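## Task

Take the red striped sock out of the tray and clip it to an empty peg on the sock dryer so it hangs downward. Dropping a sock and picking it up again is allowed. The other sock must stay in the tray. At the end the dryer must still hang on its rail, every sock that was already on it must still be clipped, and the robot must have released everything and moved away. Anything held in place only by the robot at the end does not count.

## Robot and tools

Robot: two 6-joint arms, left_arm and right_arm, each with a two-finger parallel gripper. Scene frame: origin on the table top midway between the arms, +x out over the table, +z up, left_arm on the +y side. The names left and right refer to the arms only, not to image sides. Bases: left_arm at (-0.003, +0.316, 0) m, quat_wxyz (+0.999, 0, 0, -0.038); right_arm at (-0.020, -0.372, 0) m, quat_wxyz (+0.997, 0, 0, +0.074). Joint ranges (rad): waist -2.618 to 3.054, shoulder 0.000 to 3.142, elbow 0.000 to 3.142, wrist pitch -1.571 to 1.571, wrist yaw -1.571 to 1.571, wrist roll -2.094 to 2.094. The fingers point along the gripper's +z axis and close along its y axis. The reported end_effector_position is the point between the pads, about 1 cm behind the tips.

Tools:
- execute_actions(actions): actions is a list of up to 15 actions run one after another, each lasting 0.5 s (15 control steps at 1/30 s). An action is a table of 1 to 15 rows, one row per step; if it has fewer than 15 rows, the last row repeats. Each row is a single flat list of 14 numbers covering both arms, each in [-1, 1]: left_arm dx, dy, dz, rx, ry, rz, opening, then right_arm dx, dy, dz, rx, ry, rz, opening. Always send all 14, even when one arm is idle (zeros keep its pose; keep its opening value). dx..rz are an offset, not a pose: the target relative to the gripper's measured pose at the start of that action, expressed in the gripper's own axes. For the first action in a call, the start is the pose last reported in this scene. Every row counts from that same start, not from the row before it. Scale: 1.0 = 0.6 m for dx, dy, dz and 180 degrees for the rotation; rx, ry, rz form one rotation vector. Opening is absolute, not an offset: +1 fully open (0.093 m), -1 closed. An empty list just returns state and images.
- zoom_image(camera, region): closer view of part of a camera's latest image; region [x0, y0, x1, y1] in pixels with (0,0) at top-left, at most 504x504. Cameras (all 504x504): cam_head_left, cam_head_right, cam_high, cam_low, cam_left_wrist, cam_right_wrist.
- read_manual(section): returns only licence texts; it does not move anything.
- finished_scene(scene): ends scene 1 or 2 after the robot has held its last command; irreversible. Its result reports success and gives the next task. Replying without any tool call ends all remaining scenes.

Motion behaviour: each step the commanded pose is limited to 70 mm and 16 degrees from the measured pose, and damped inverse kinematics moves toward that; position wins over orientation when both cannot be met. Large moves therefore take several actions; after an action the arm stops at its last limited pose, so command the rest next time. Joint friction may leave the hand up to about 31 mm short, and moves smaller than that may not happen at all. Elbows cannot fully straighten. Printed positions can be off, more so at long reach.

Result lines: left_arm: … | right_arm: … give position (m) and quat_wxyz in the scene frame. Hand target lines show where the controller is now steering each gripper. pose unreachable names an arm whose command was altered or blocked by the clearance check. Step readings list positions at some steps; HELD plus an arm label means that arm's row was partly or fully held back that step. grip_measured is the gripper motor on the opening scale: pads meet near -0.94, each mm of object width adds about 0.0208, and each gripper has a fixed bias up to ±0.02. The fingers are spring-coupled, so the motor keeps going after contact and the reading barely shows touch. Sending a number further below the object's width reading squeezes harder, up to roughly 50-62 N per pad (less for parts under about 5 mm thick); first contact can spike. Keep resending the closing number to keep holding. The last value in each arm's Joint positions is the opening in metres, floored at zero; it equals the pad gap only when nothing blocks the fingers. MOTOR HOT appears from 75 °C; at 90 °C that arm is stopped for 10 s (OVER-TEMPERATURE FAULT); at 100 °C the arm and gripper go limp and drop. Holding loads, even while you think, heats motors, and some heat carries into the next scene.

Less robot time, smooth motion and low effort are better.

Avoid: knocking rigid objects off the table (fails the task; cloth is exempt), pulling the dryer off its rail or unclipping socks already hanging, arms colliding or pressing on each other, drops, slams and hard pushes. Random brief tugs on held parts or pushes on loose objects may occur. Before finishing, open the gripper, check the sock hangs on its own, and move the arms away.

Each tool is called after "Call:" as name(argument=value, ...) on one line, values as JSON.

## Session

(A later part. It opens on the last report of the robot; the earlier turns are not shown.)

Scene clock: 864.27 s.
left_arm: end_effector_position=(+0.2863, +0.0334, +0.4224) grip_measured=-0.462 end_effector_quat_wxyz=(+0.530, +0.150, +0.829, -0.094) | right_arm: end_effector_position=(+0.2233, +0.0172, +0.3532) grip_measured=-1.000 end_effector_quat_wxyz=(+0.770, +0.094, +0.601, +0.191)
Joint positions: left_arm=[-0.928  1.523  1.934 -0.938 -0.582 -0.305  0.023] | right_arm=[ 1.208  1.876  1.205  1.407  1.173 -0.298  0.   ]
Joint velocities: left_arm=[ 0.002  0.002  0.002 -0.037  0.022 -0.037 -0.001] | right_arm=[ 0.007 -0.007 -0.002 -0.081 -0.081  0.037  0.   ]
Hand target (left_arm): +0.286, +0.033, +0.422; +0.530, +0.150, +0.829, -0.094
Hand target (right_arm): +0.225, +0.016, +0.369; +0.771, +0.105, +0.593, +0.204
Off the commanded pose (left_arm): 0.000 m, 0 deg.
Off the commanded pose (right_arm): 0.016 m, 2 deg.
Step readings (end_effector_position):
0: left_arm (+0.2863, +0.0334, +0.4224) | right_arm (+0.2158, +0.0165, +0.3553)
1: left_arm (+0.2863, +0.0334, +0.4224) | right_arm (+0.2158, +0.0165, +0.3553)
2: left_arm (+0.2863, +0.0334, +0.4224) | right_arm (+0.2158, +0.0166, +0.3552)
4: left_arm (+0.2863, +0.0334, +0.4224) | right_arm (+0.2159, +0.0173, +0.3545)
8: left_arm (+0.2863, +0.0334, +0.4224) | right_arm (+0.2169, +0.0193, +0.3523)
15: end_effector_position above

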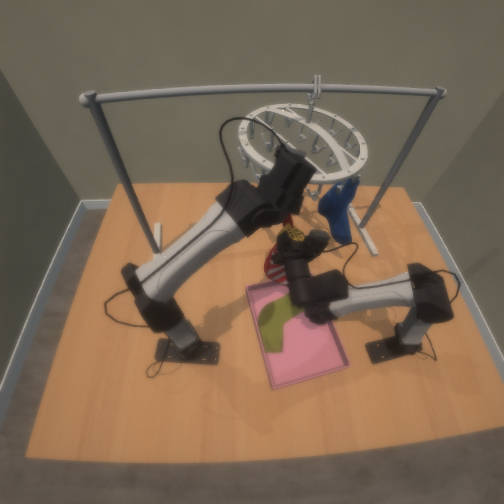

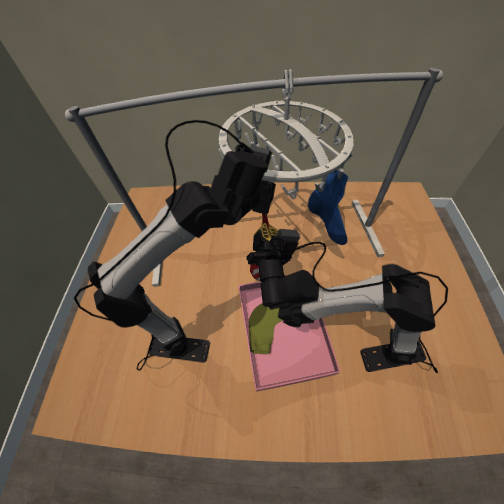

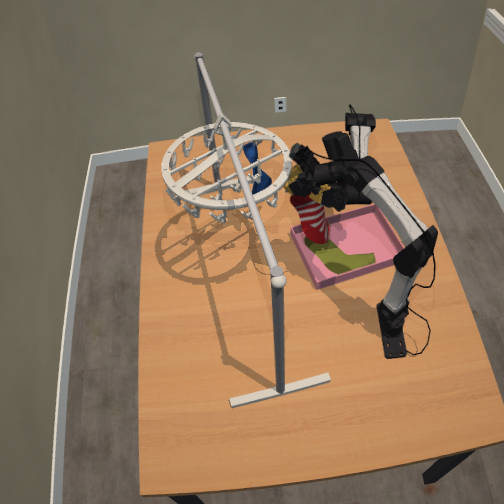

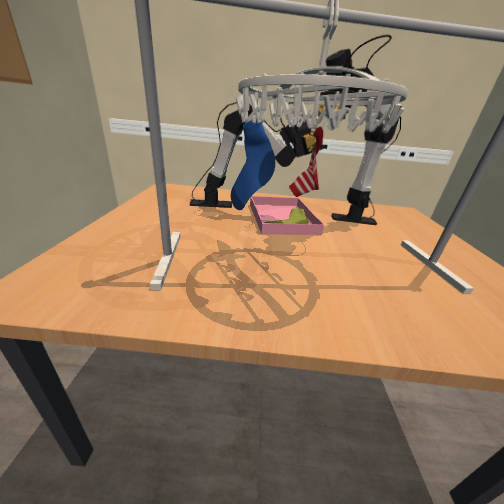

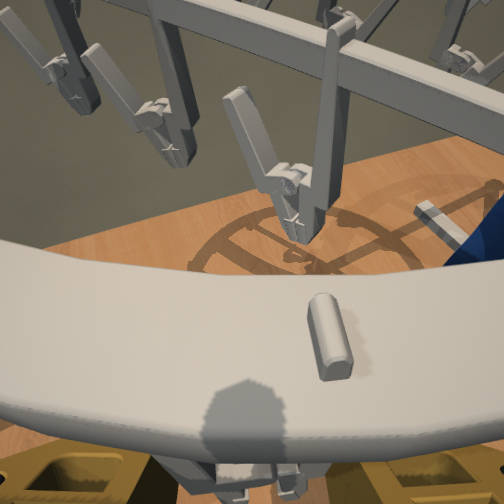

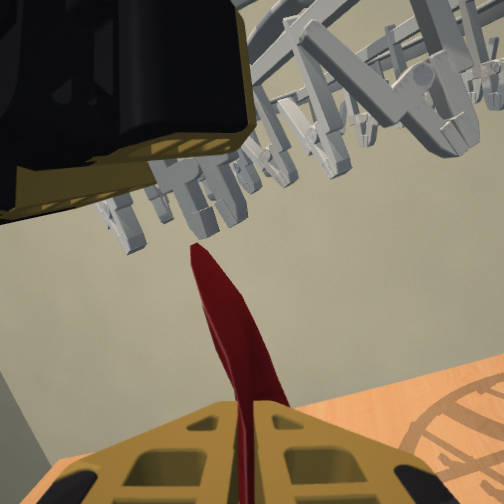

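Call:
execute_actions(actions=[[[0,0,0,0,0,0,-0.48,-0.035,0.0147,0.0102,-0.0008,-0.0041,0.0114,-1],[0,0,0,0,0,0,-0.48,-0.0474,0.02,0.0139,-0.0008,-0.0041,0.0114,-1],[0,0,0,0,0,0,-0.48,-0.0474,0.02,0.0139,-0.0008,-0.0041,0.0114,-1],[0,0,0,0,0,0,-0.48,-0.0474,0.02,0.0139,-0.0008,-0.0041,0.0114,-1],[0,0,0,0,0,0,-0.48,-0.036,0.015,0.0105,-0.0008,-0.0041,0.0114,-1],[0,0,0,0,0,0,-0.48,-0.0252,0.0106,0.0074,-0.0008,-0.0041,0.0114,-1]]])

Call:
zoom_image(camera="cam_right_wrist", region=[130, 140, 310, 320])

Scene clock: 874.50 s.
left_arm: end_effector_position=(+0.2863, +0.0334, +0.4224) grip_measured=-0.462 end_effector_quat_wxyz=(+0.530, +0.150, +0.829, -0.094) | right_arm: end_effector_position=(+0.2232, +0.0171, +0.3689) grip_measured=-1.000 end_effector_quat_wxyz=(+0.770, +0.102, +0.597, +0.200)
Joint positions: left_arm=[-0.928  1.523  1.934 -0.938 -0.582 -0.305  0.023] | right_arm=[ 1.208  1.861  1.242  1.372  1.171 -0.291  0.   ]
Joint velocities: left_arm=[-0.012  0.002  0.012 -0.051 -0.022  0.037 -0.001] | right_arm=[-0.002 -0.027  0.002  0.037 -0.007 -0.081  0.   ]
Hand target (left_arm): +0.286, +0.033, +0.422; +0.530, +0.150, +0.829, -0.094
Hand target (right_arm): +0.223, +0.017, +0.370; +0.771, +0.105, +0.594, +0.204
Off the commanded pose (left_arm): 0.000 m, 0 deg.
Off the commanded pose (right_arm): 0.001 m, 1 deg.
Step readings (end_effector_position):
0: left_arm (+0.2863, +0.0334, +0.4224) | right_arm (+0.2235, +0.0186, +0.3522)
1: left_arm (+0.2863, +0.0334, +0.4224) | right_arm (+0.2235, +0.0187, +0.3531)
2: left_arm (+0.2863, +0.0334, +0.4224) | right_arm (+0.2238, +0.0196, +0.3553)
4: left_arm (+0.2863, +0.0334, +0.4224) | right_arm (+0.2238, +0.0197, +0.3630)
8: left_arm (+0.2863, +0.0334, +0.4224) | right_arm (+0.2232, +0.0171, +0.3689)
15: end_effector_position above

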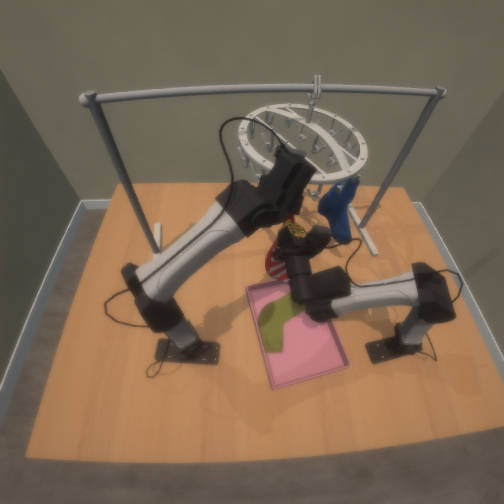

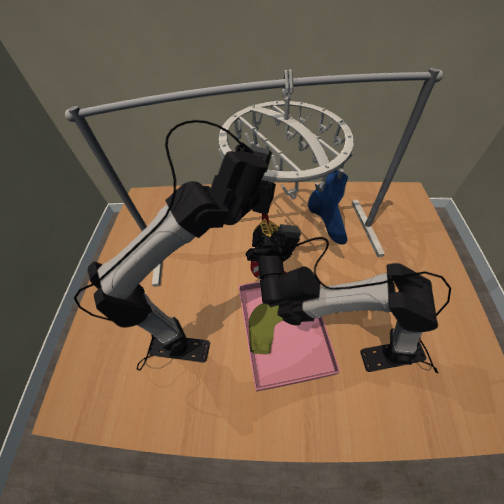

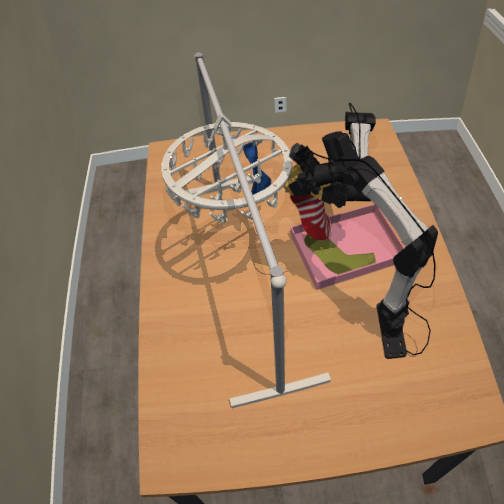

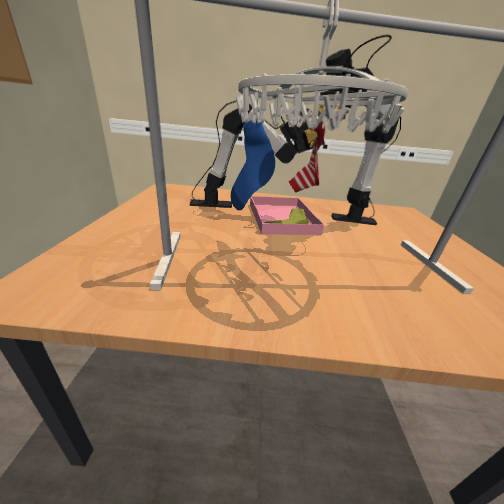

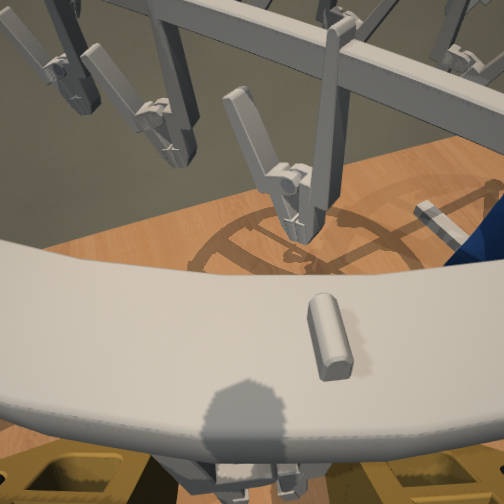

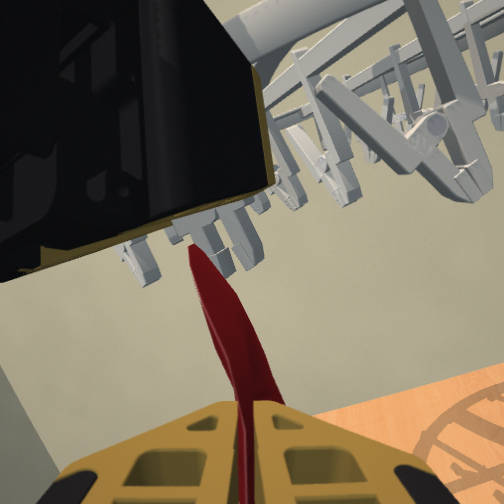

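Region (130, 140, 310, 320) of cam_right_wrist's 504x504 image, scaled by 2.800, with more detail than that image has.

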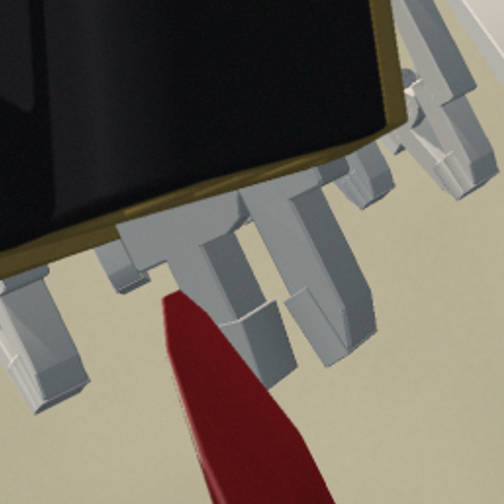

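Call:
execute_actions(actions=[[[0,0,0,0,0,0,-0.48,0.001,-0.002,0.004,0,0,0,-1],[0,0,0,0,0,0,-0.48,0.002,-0.004,0.008,0,0,0,-1],[0,0,0,0,0,0,-0.48,0.003,-0.006,0.012,0,0,0,-1],[0,0,0,0,0,0,-0.48,0.004,-0.008,0.016,0,0,0,-1],[0,0,0,0,0,0,-0.48,0.0053,-0.0098,0.0197,0,0,0,-1]]])

Call:
zoom_image(camera="cam_right_wrist", region=[150, 170, 310, 330])

Scene clock: 886.63 s.
left_arm: end_effector_position=(+0.2863, +0.0334, +0.4224) grip_measured=-0.462 end_effector_quat_wxyz=(+0.530, +0.150, +0.829, -0.094) | right_arm: end_effector_position=(+0.2348, +0.0147, +0.3670) grip_measured=-1.000 end_effector_quat_wxyz=(+0.771, +0.106, +0.596, +0.198)
Joint positions: left_arm=[-0.928  1.523  1.934 -0.938 -0.582 -0.305  0.023] | right_arm=[ 1.178  1.861  1.242  1.338  1.155 -0.249  0.   ]
Joint velocities: left_arm=[-0.017 -0.012  0.012 -0.037  0.007  0.066 -0.001] | right_arm=[-0.007  0.007 -0.017 -0.007  0.007  0.037  0.   ]
Hand target (left_arm): +0.286, +0.033, +0.422; +0.530, +0.150, +0.829, -0.094
Hand target (right_arm): +0.236, +0.014, +0.367; +0.771, +0.102, +0.596, +0.199
Off the commanded pose (left_arm): 0.000 m, 0 deg.
Off the commanded pose (right_arm): 0.002 m, 1 deg.
Step readings (end_effector_position):
0: left_arm (+0.2863, +0.0334, +0.4224) | right_arm (+0.2232, +0.0171, +0.3689)
1: left_arm (+0.2863, +0.0334, +0.4224) | right_arm (+0.2232, +0.0171, +0.3689)
2: left_arm (+0.2863, +0.0334, +0.4224) | right_arm (+0.2233, +0.0171, +0.3689)
4: left_arm (+0.2863, +0.0334, +0.4224) | right_arm (+0.2252, +0.0168, +0.3687)
8: left_arm (+0.2863, +0.0334, +0.4224) | right_arm (+0.2333, +0.0141, +0.3677)
15: end_effector_position above

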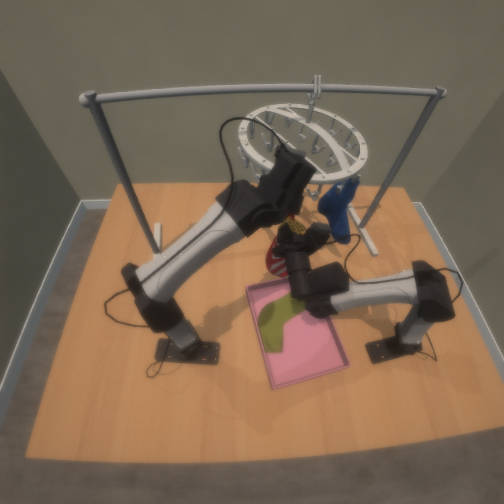

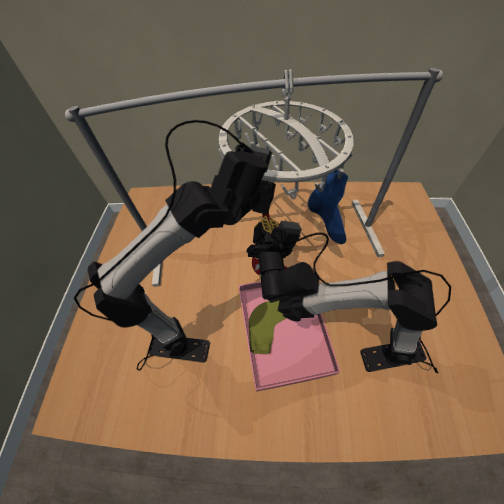

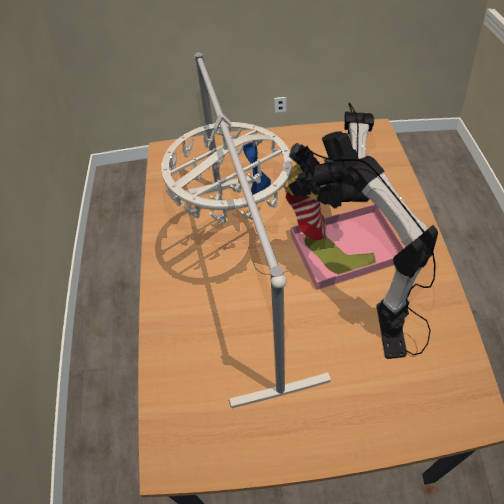

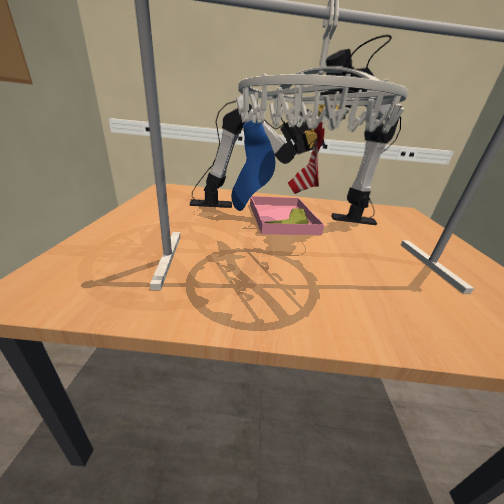

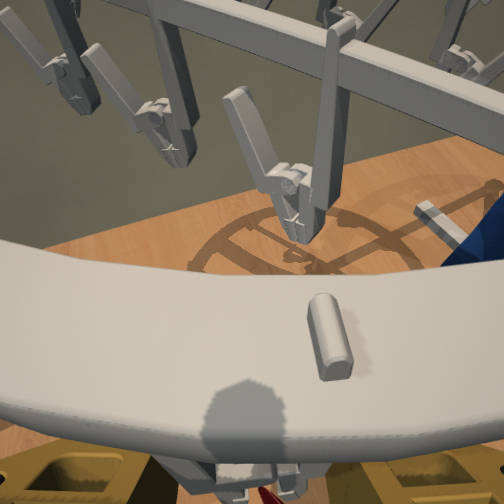

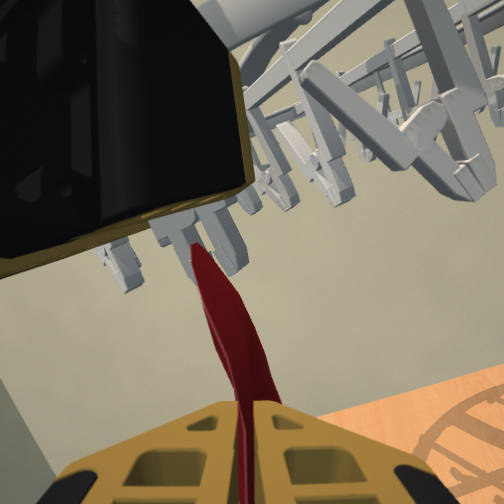

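Region (150, 170, 310, 330) of cam_right_wrist's 504x504 image, scaled by 3.150, with more detail than that image has.

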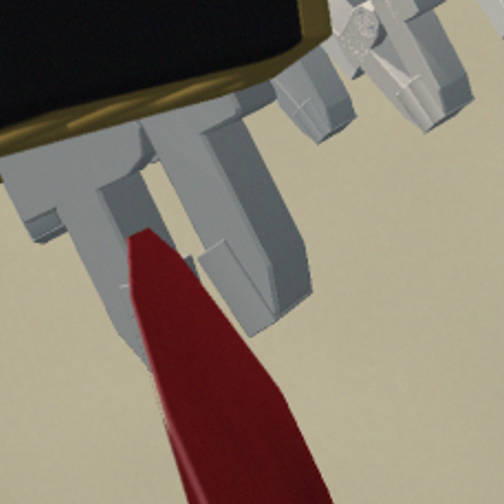

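Call:
zoom_image(camera="cam_left_wrist", region=[190, 444, 340, 504])

Region (190, 444, 340, 504) of cam_left_wrist's 504x504 image, scaled by 3.360, with more detail than that image has; it fills the top 202 rows of this view, and the rest is white.

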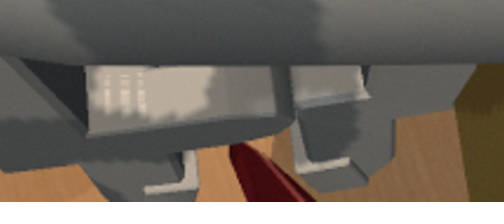

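Call:
execute_actions(actions=[[[0,0,0,0,0,0,-0.48,0.0018,0.0011,0.0045,0,0,0,-1],[0,0,0,0,0,0,-0.48,0.0037,0.0022,0.0089,0,0,0,-1],[0,0,0,0,0,0,-0.48,0.0055,0.0032,0.0134,0,0,0,-1],[0,0,0,0,0,0,-0.48,0.0074,0.0043,0.0179,0,0,0,-1],[0,0,0,0,0,0,-0.48,0.0092,0.0054,0.0223,0,0,0,-1],[0,0,0,0,0,0,-0.48,0.0111,0.0065,0.0268,0,0,0,-1],[0,0,0,0,0,0,-0.48,0.0129,0.0075,0.0313,0,0,0,-1],[0,0,0,0,0,0,-0.48,0.0148,0.0086,0.0357,0,0,0,-1],[0,0,0,0,0,0,-0.48,0.0157,0.0078,0.04,0,0,0,-1],[0,0,0,0,0,0,-0.48,0.0167,0.007,0.0444,0,0,0,-1],[0,0,0,0,0,0,-0.48,0.0176,0.0062,0.0487,0,0,0,-1],[0,0,0,0,0,0,-0.48,0.0186,0.0054,0.053,0,0,0,-1],[0,0,0,0,0,0,-0.48,0.0195,0.0045,0.0572,0,0,0,-1]]])

Call:
zoom_image(camera="cam_right_wrist", region=[120, 150, 320, 350])

Scene clock: 910.60 s.
left_arm: end_effector_position=(+0.2863, +0.0334, +0.4224) grip_measured=-0.462 end_effector_quat_wxyz=(+0.530, +0.150, +0.829, -0.094) | right_arm: end_effector_position=(+0.2640, +0.0177, +0.3660) grip_measured=-1.000 end_effector_quat_wxyz=(+0.772, +0.111, +0.596, +0.191)
Joint positions: left_arm=[-0.928  1.523  1.934 -0.938 -0.582 -0.305  0.023] | right_arm=[ 1.111  1.893  1.298  1.245  1.117 -0.173  0.   ]
Joint velocities: left_arm=[-0.007 -0.012  0.002 -0.037 -0.007 -0.081 -0.001] | right_arm=[-0.105  0.012  0.071 -0.227 -0.081  0.168  0.   ]
Hand target (left_arm): +0.286, +0.033, +0.422; +0.530, +0.150, +0.829, -0.094
Hand target (right_arm): +0.269, +0.025, +0.367; +0.771, +0.106, +0.595, +0.198
Off the commanded pose (left_arm): 0.000 m, 0 deg.
Off the commanded pose (right_arm): 0.009 m, 1 deg.
Step readings (end_effector_position):
0: left_arm (+0.2863, +0.0334, +0.4224) | right_arm (+0.2348, +0.0152, +0.3668)
1: left_arm (+0.2863, +0.0334, +0.4224) | right_arm (+0.2348, +0.0152, +0.3668)
2: left_arm (+0.2863, +0.0334, +0.4224) | right_arm (+0.2349, +0.0153, +0.3667)
4: left_arm (+0.2863, +0.0334, +0.4224) | right_arm (+0.2359, +0.0153, +0.3663)
8: left_arm (+0.2863, +0.0334, +0.4224) | right_arm (+0.2455, +0.0165, +0.3668)
15: end_effector_position above

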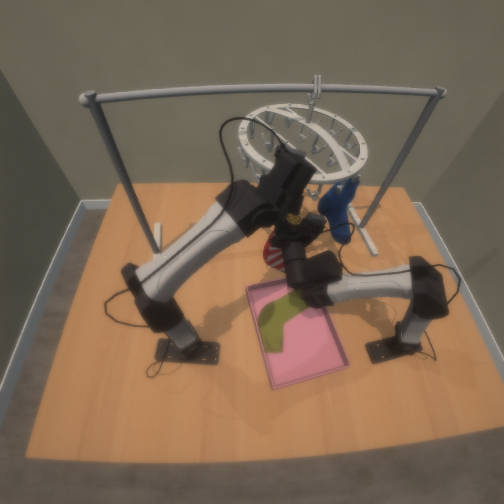

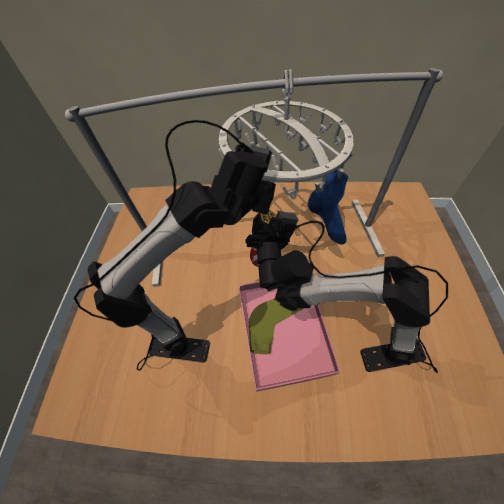

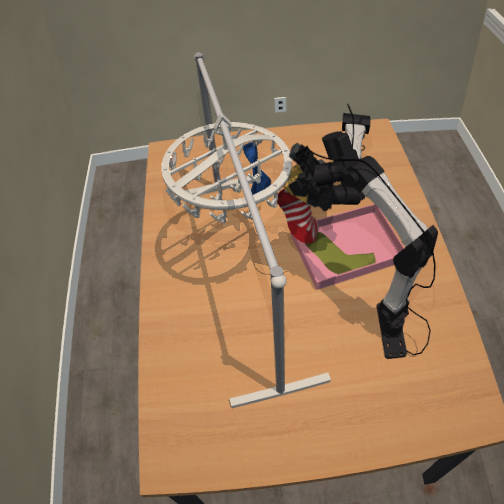

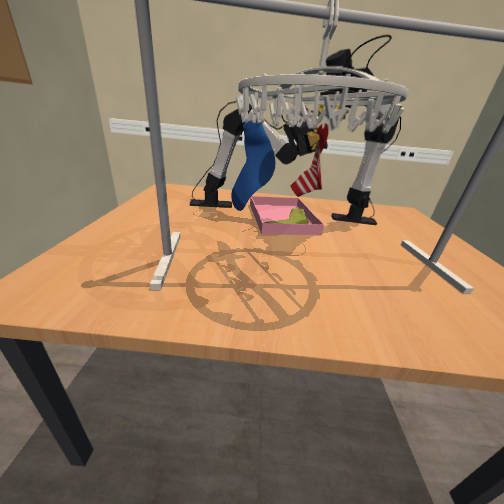

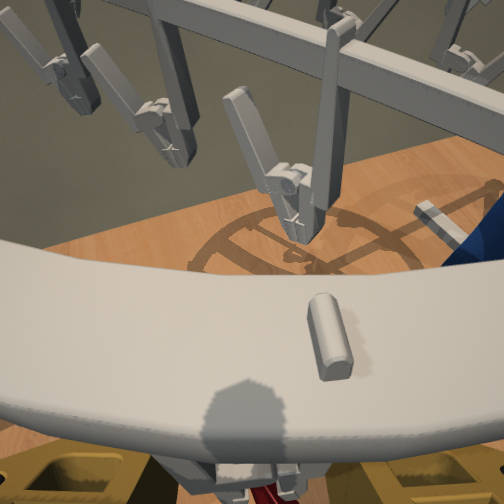

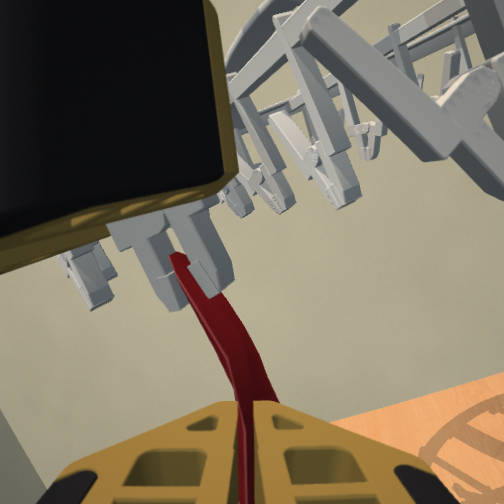

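Region (120, 150, 320, 350) of cam_right_wrist's 504x504 image, scaled by 2.520, with more detail than that image has.

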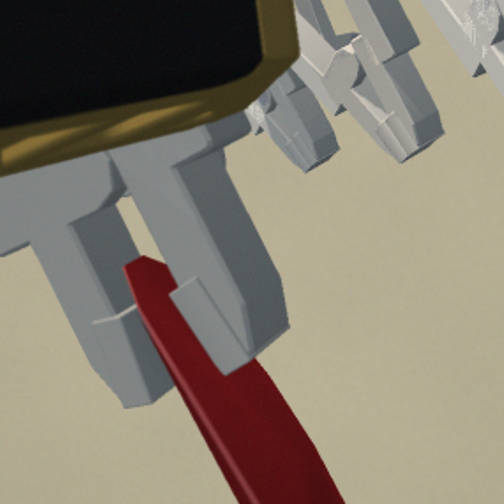

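Call:
execute_actions(actions=[])

Call:
zoom_image(camera="cam_right_wrist", region=[120, 150, 320, 350])

Call:
zoom_image(camera="cam_left_wrist", region=[190, 444, 340, 504])

Scene clock: 913.47 s.
left_arm: end_effector_position=(+0.2863, +0.0334, +0.4224) grip_measured=-0.462 end_effector_quat_wxyz=(+0.530, +0.150, +0.829, -0.094) | right_arm: end_effector_position=(+0.2661, +0.0203, +0.3650) grip_measured=-1.000 end_effector_quat_wxyz=(+0.771, +0.106, +0.597, +0.194)
Joint positions: left_arm=[-0.928  1.523  1.934 -0.938 -0.582 -0.305  0.023] | right_arm=[ 1.107  1.893  1.301  1.22   1.104 -0.153  0.   ]
Joint velocities: left_arm=[-0.012  0.017 -0.007 -0.095 -0.066  0.037 -0.001] | right_arm=[ 0.002 -0.007 -0.007  0.051 -0.007  0.051  0.   ]
Hand target (left_arm): +0.286, +0.033, +0.422; +0.530, +0.150, +0.829, -0.094
Hand target (right_arm): +0.269, +0.024, +0.367; +0.771, +0.106, +0.595, +0.198
Off the commanded pose (left_arm): 0.000 m, 0 deg.
Off the commanded pose (right_arm): 0.006 m, 0 deg.

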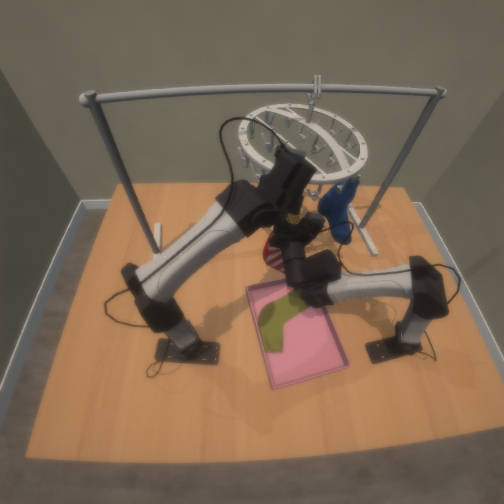

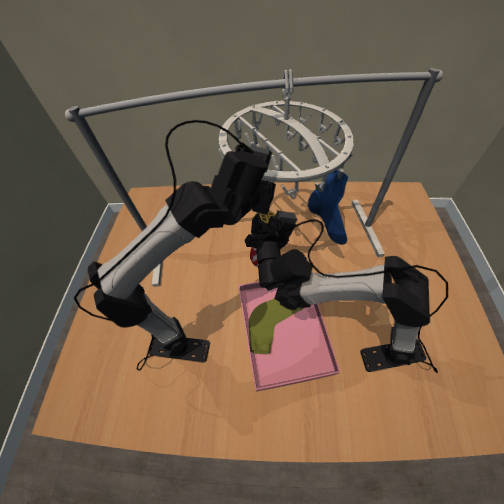

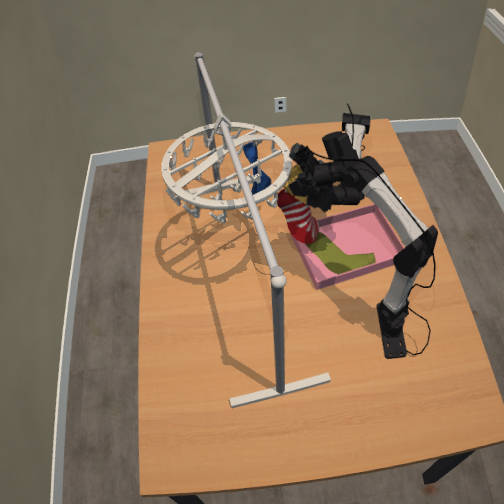

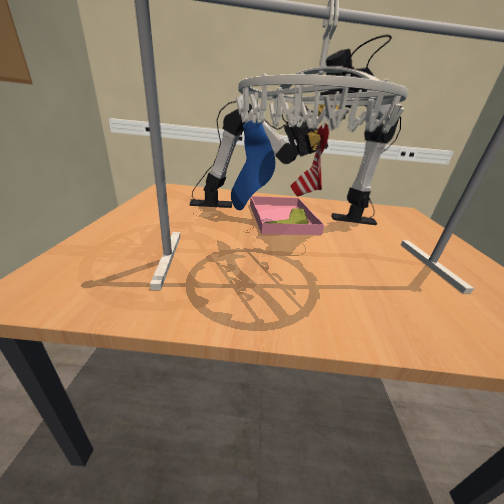

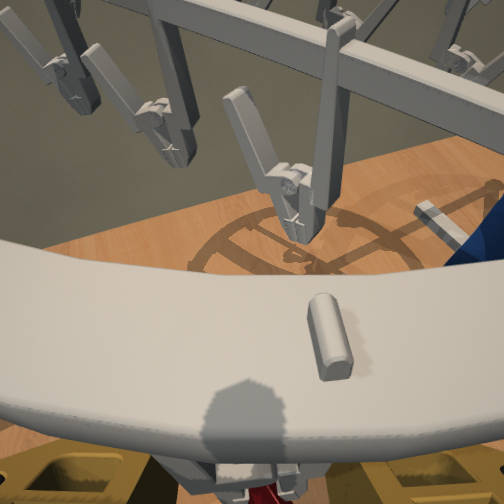

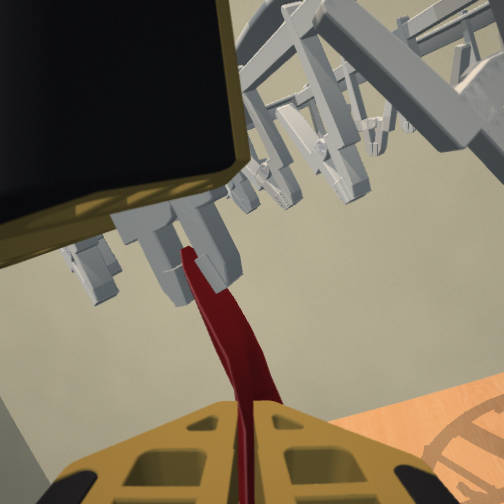

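Region (120, 150, 320, 350) of cam_right_wrist's 504x504 image, scaled by 2.520, with more detail than that image has.

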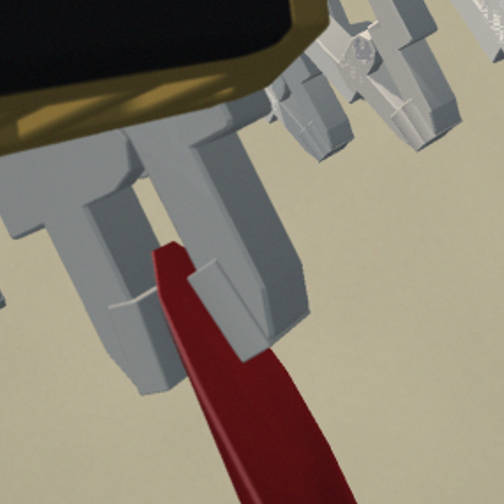

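Region (190, 444, 340, 504) of cam_left_wrist's 504x504 image, scaled by 3.360, with more detail than that image has; it fills the top 202 rows of this view, and the rest is white.

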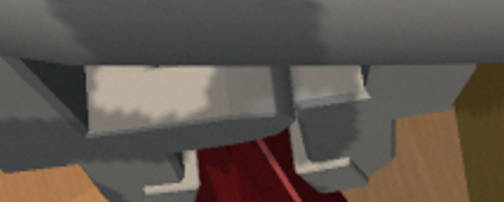

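Call:
execute_actions(actions=[[[0,0,0,0,0,0,-0.42,0,0,0,0,0,0,-1],[0,0,0,0,0,0,-0.37,0,0,0,0,0,0,-1],[0,0,0,0,0,0,-0.32,0,0,0,0,0,0,-1],[0,0,0,0,0,0,-0.28,0,0,0,0,0,0,-1],[0,0,0,0,0,0,-0.24,0,0,0,0,0,0,-1],[0,0,0,0,0,0,-0.2,0,0,0,0,0,0,-1],[0,0,0,0,0,0,-0.16,0,0,0,0,0,0,-1],[0,0,0,0,0,0,-0.12,0,0,0,0,0,0,-1],[0,0,0,0,0,0,-0.08,0,0,0,0,0,0,-1],[0,0,0,0,0,0,-0.04,0,0,0,0,0,0,-1],[0,0,0,0,0,0,0.0,0,0,0,0,0,0,-1],[0,0,0,0,0,0,0.04,0,0,0,0,0,0,-1],[0,0,0,0,0,0,0.08,0,0,0,0,0,0,-1],[0,0,0,0,0,0,0.12,0,0,0,0,0,0,-1]]])

Call:
zoom_image(camera="cam_right_wrist", region=[120, 150, 320, 350])

Scene clock: 921.57 s.
left_arm: end_effector_position=(+0.2863, +0.0334, +0.4224) grip_measured=+0.114 end_effector_quat_wxyz=(+0.530, +0.150, +0.829, -0.094) | right_arm: end_effector_position=(+0.2661, +0.0203, +0.3650) grip_measured=-1.000 end_effector_quat_wxyz=(+0.771, +0.106, +0.597, +0.194)
Joint positions: left_arm=[-0.928  1.523  1.934 -0.938 -0.582 -0.305  0.051] | right_arm=[ 1.107  1.893  1.301  1.22   1.104 -0.153  0.   ]
Joint velocities: left_arm=[-0.012 -0.002 -0.012  0.007 -0.081 -0.022  0.01 ] | right_arm=[-0.002 -0.002 -0.007 -0.11  -0.066 -0.066  0.   ]
Hand target (left_arm): +0.286, +0.033, +0.422; +0.530, +0.150, +0.829, -0.094
Hand target (right_arm): +0.266, +0.020, +0.365; +0.771, +0.106, +0.597, +0.194
Off the commanded pose (left_arm): 0.000 m, 0 deg.
Off the commanded pose (right_arm): 0.000 m, 0 deg.
Step readings (end_effector_position):
0: left_arm (+0.2863, +0.0334, +0.4224) | right_arm (+0.2661, +0.0203, +0.3650)
1: left_arm (+0.2863, +0.0334, +0.4224) | right_arm (+0.2661, +0.0203, +0.3650)
2: left_arm (+0.2863, +0.0334, +0.4224) | right_arm (+0.2661, +0.0203, +0.3650)
4: left_arm (+0.2863, +0.0334, +0.4224) | right_arm (+0.2661, +0.0203, +0.3650)
8: left_arm (+0.2863, +0.0334, +0.4224) | right_arm (+0.2661, +0.0203, +0.3650)
15: end_effector_position above

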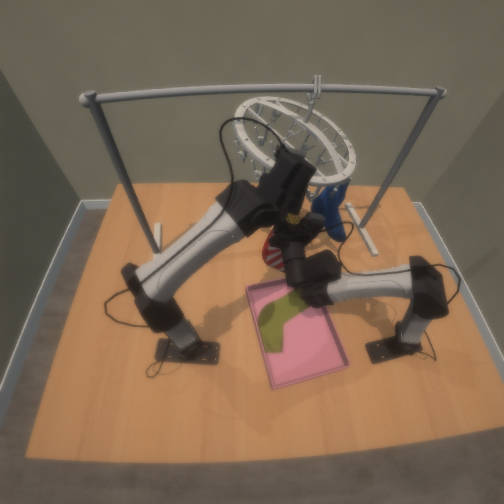

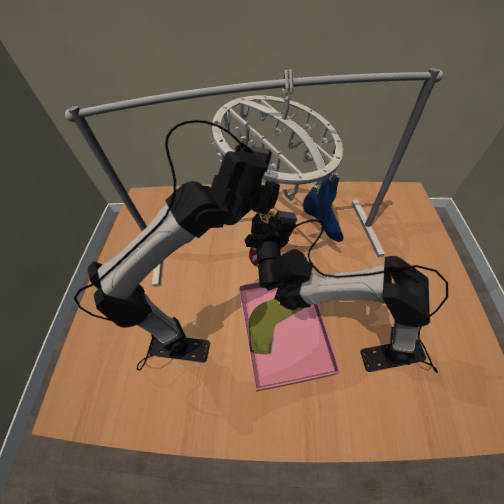

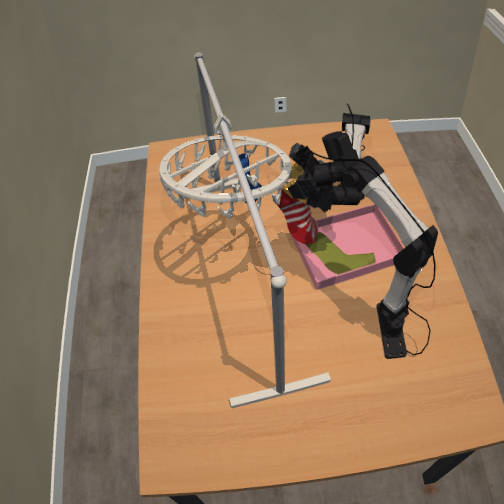

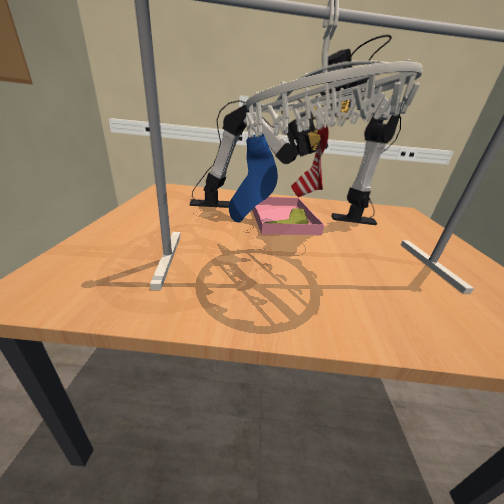

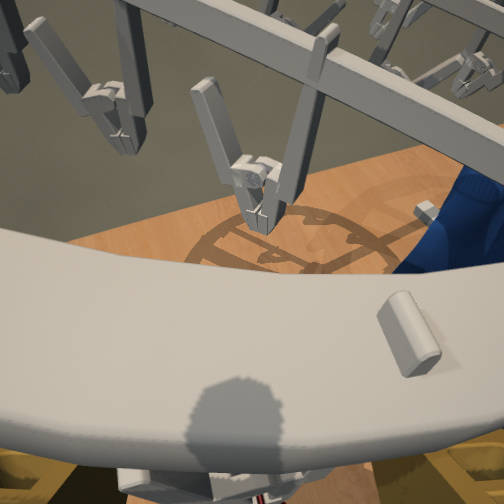

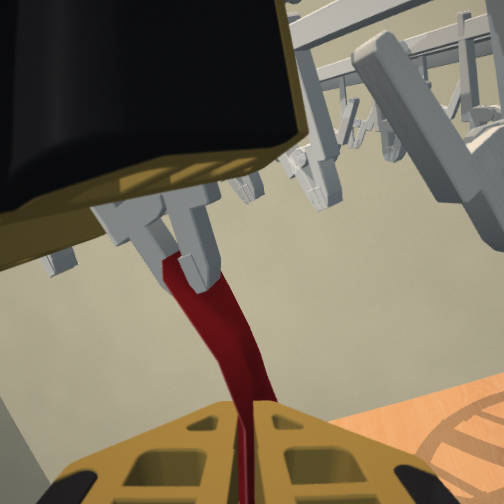

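Region (120, 150, 320, 350) of cam_right_wrist's 504x504 image, scaled by 2.520, with more detail than that image has.

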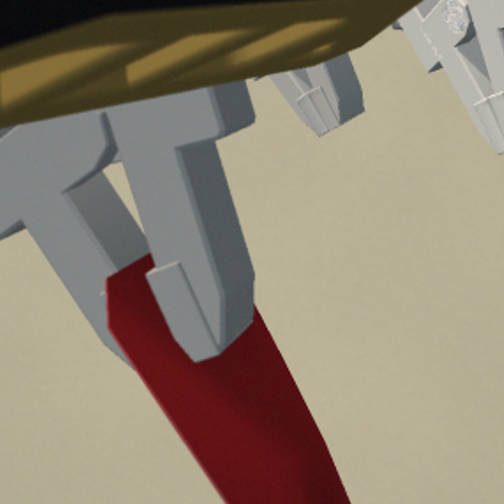

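Call:
execute_actions(actions=[[[0,0,0,0,0,0,0.12,0,0,0,0,0,0,-0.9],[0,0,0,0,0,0,0.12,0,0,0,0,0,0,-0.8],[0,0,0,0,0,0,0.12,0,0,0,0,0,0,-0.68],[0,0,0,0,0,0,0.12,0,0,0,0,0,0,-0.55],[0,0,0,0,0,0,0.14,0,0,-0.01,0,0,0,-0.42],[0,0,0,0,0,0,0.16,0.002,-0.002,-0.025,0,0,0,-0.3],[0,0,0,0,0,0,0.18,0.004,-0.005,-0.04,0,0,0,-0.3],[0,0,-0.005,0,0,0,0.2,0.007,-0.009,-0.055,0,0,0,-0.3],[0,0,-0.015,0,0,0,0.22,0.01,-0.014,-0.07,0,0,0,-0.3],[0,0,-0.025,0,0,0,0.24,0.013,-0.02,-0.085,0,0,0,-0.3],[0,0,-0.04,0,0,0,0.26,0.016,-0.026,-0.1,0,0,0,-0.3],[0,0,-0.055,0,0,0,0.28,0.019,-0.032,-0.115,0,0,0,-0.3],[0,0,-0.07,0,0,0,0.3,0.022,-0.038,-0.13,0,0,0,-0.3],[0,0,-0.085,0,0,0,0.3,0.025,-0.044,-0.145,0,0,0,-0.3],[0,0,-0.1,0,0,0,0.3,0.028,-0.05,-0.16,0,0,0,-0.3]]])

Scene clock: 928.70 s.
left_arm: end_effector_position=(+0.2595, +0.0290, +0.4184) grip_measured=+0.298 end_effector_quat_wxyz=(+0.518, +0.171, +0.833, -0.088) | right_arm: end_effector_position=(+0.2045, +0.0192, +0.3166) grip_measured=-0.302 end_effector_quat_wxyz=(+0.759, +0.069, +0.617, +0.196)
Joint positions: left_arm=[-1.011  1.51   1.945 -1.021 -0.629 -0.337  0.06 ] | right_arm=[ 1.255  1.877  1.086  1.448  1.188 -0.256  0.031]
Joint velocities: left_arm=[-0.598 -0.139  0.252 -0.564 -0.3   -0.242  0.002] | right_arm=[ 0.545 -0.134 -0.916  0.608  0.418 -0.242  0.   ]
Hand target (left_arm): +0.239, +0.052, +0.446; +0.533, +0.152, +0.826, -0.099
Hand target (right_arm): +0.190, -0.002, +0.313; +0.752, +0.096, +0.621, +0.201
Off the commanded pose (left_arm): 0.045 m, 3 deg.
Off the commanded pose (right_arm): 0.034 m, 5 deg.
joint sent to its limit (right arm) — the command would take joint 4 (wrist pitch) past its upper limit, so that joint was sent only as far as its limit.
Step readings (end_effector_position):
0: left_arm (+0.2863, +0.0334, +0.4224) | right_arm (+0.2661, +0.0203, +0.3650)
1: left_arm (+0.2863, +0.0334, +0.4224) | right_arm (+0.2661, +0.0203, +0.3650)
2: left_arm (+0.2863, +0.0334, +0.4224) | right_arm (+0.2661, +0.0203, +0.3650)
4: left_arm (+0.2863, +0.0334, +0.4224) | right_arm (+0.2661, +0.0203, +0.3650)
8: left_arm (+0.2862, +0.0334, +0.4224) | right_arm (+0.2580, +0.0199, +0.3614)
15: end_effector_position above

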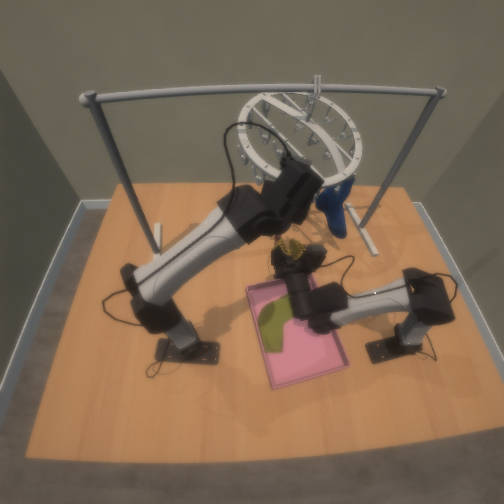

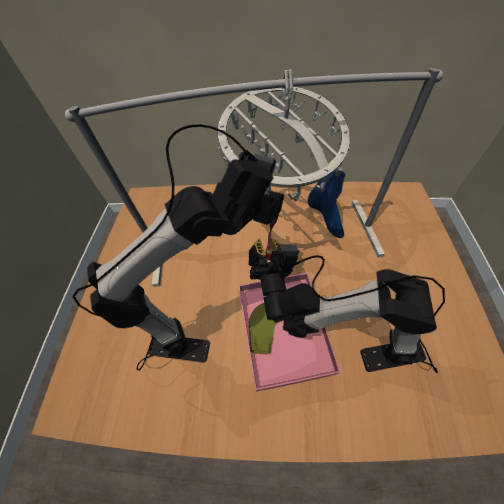

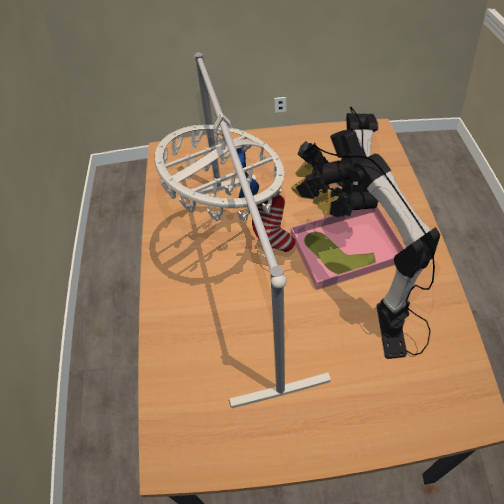

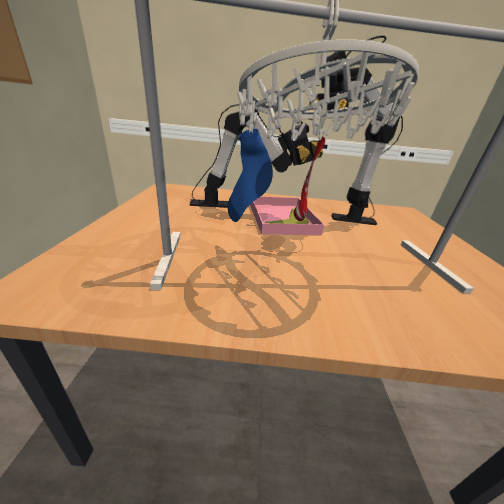

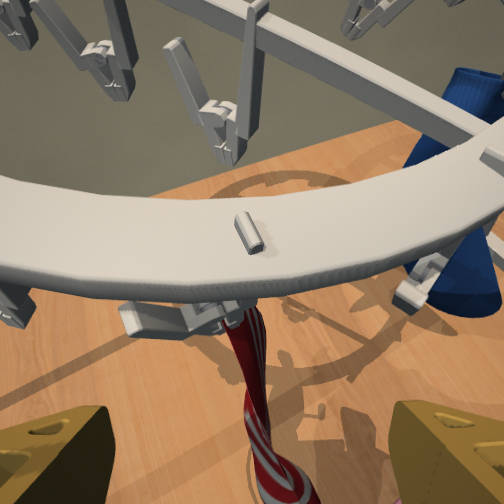

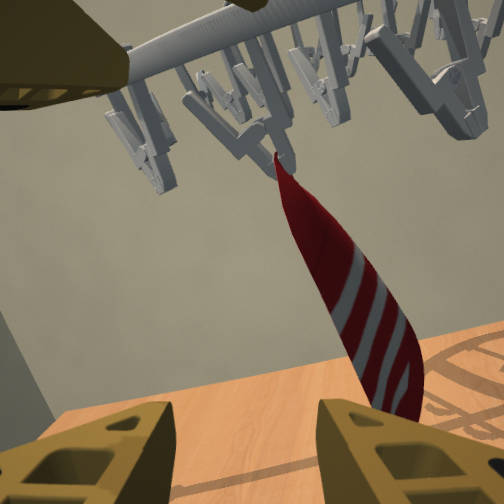

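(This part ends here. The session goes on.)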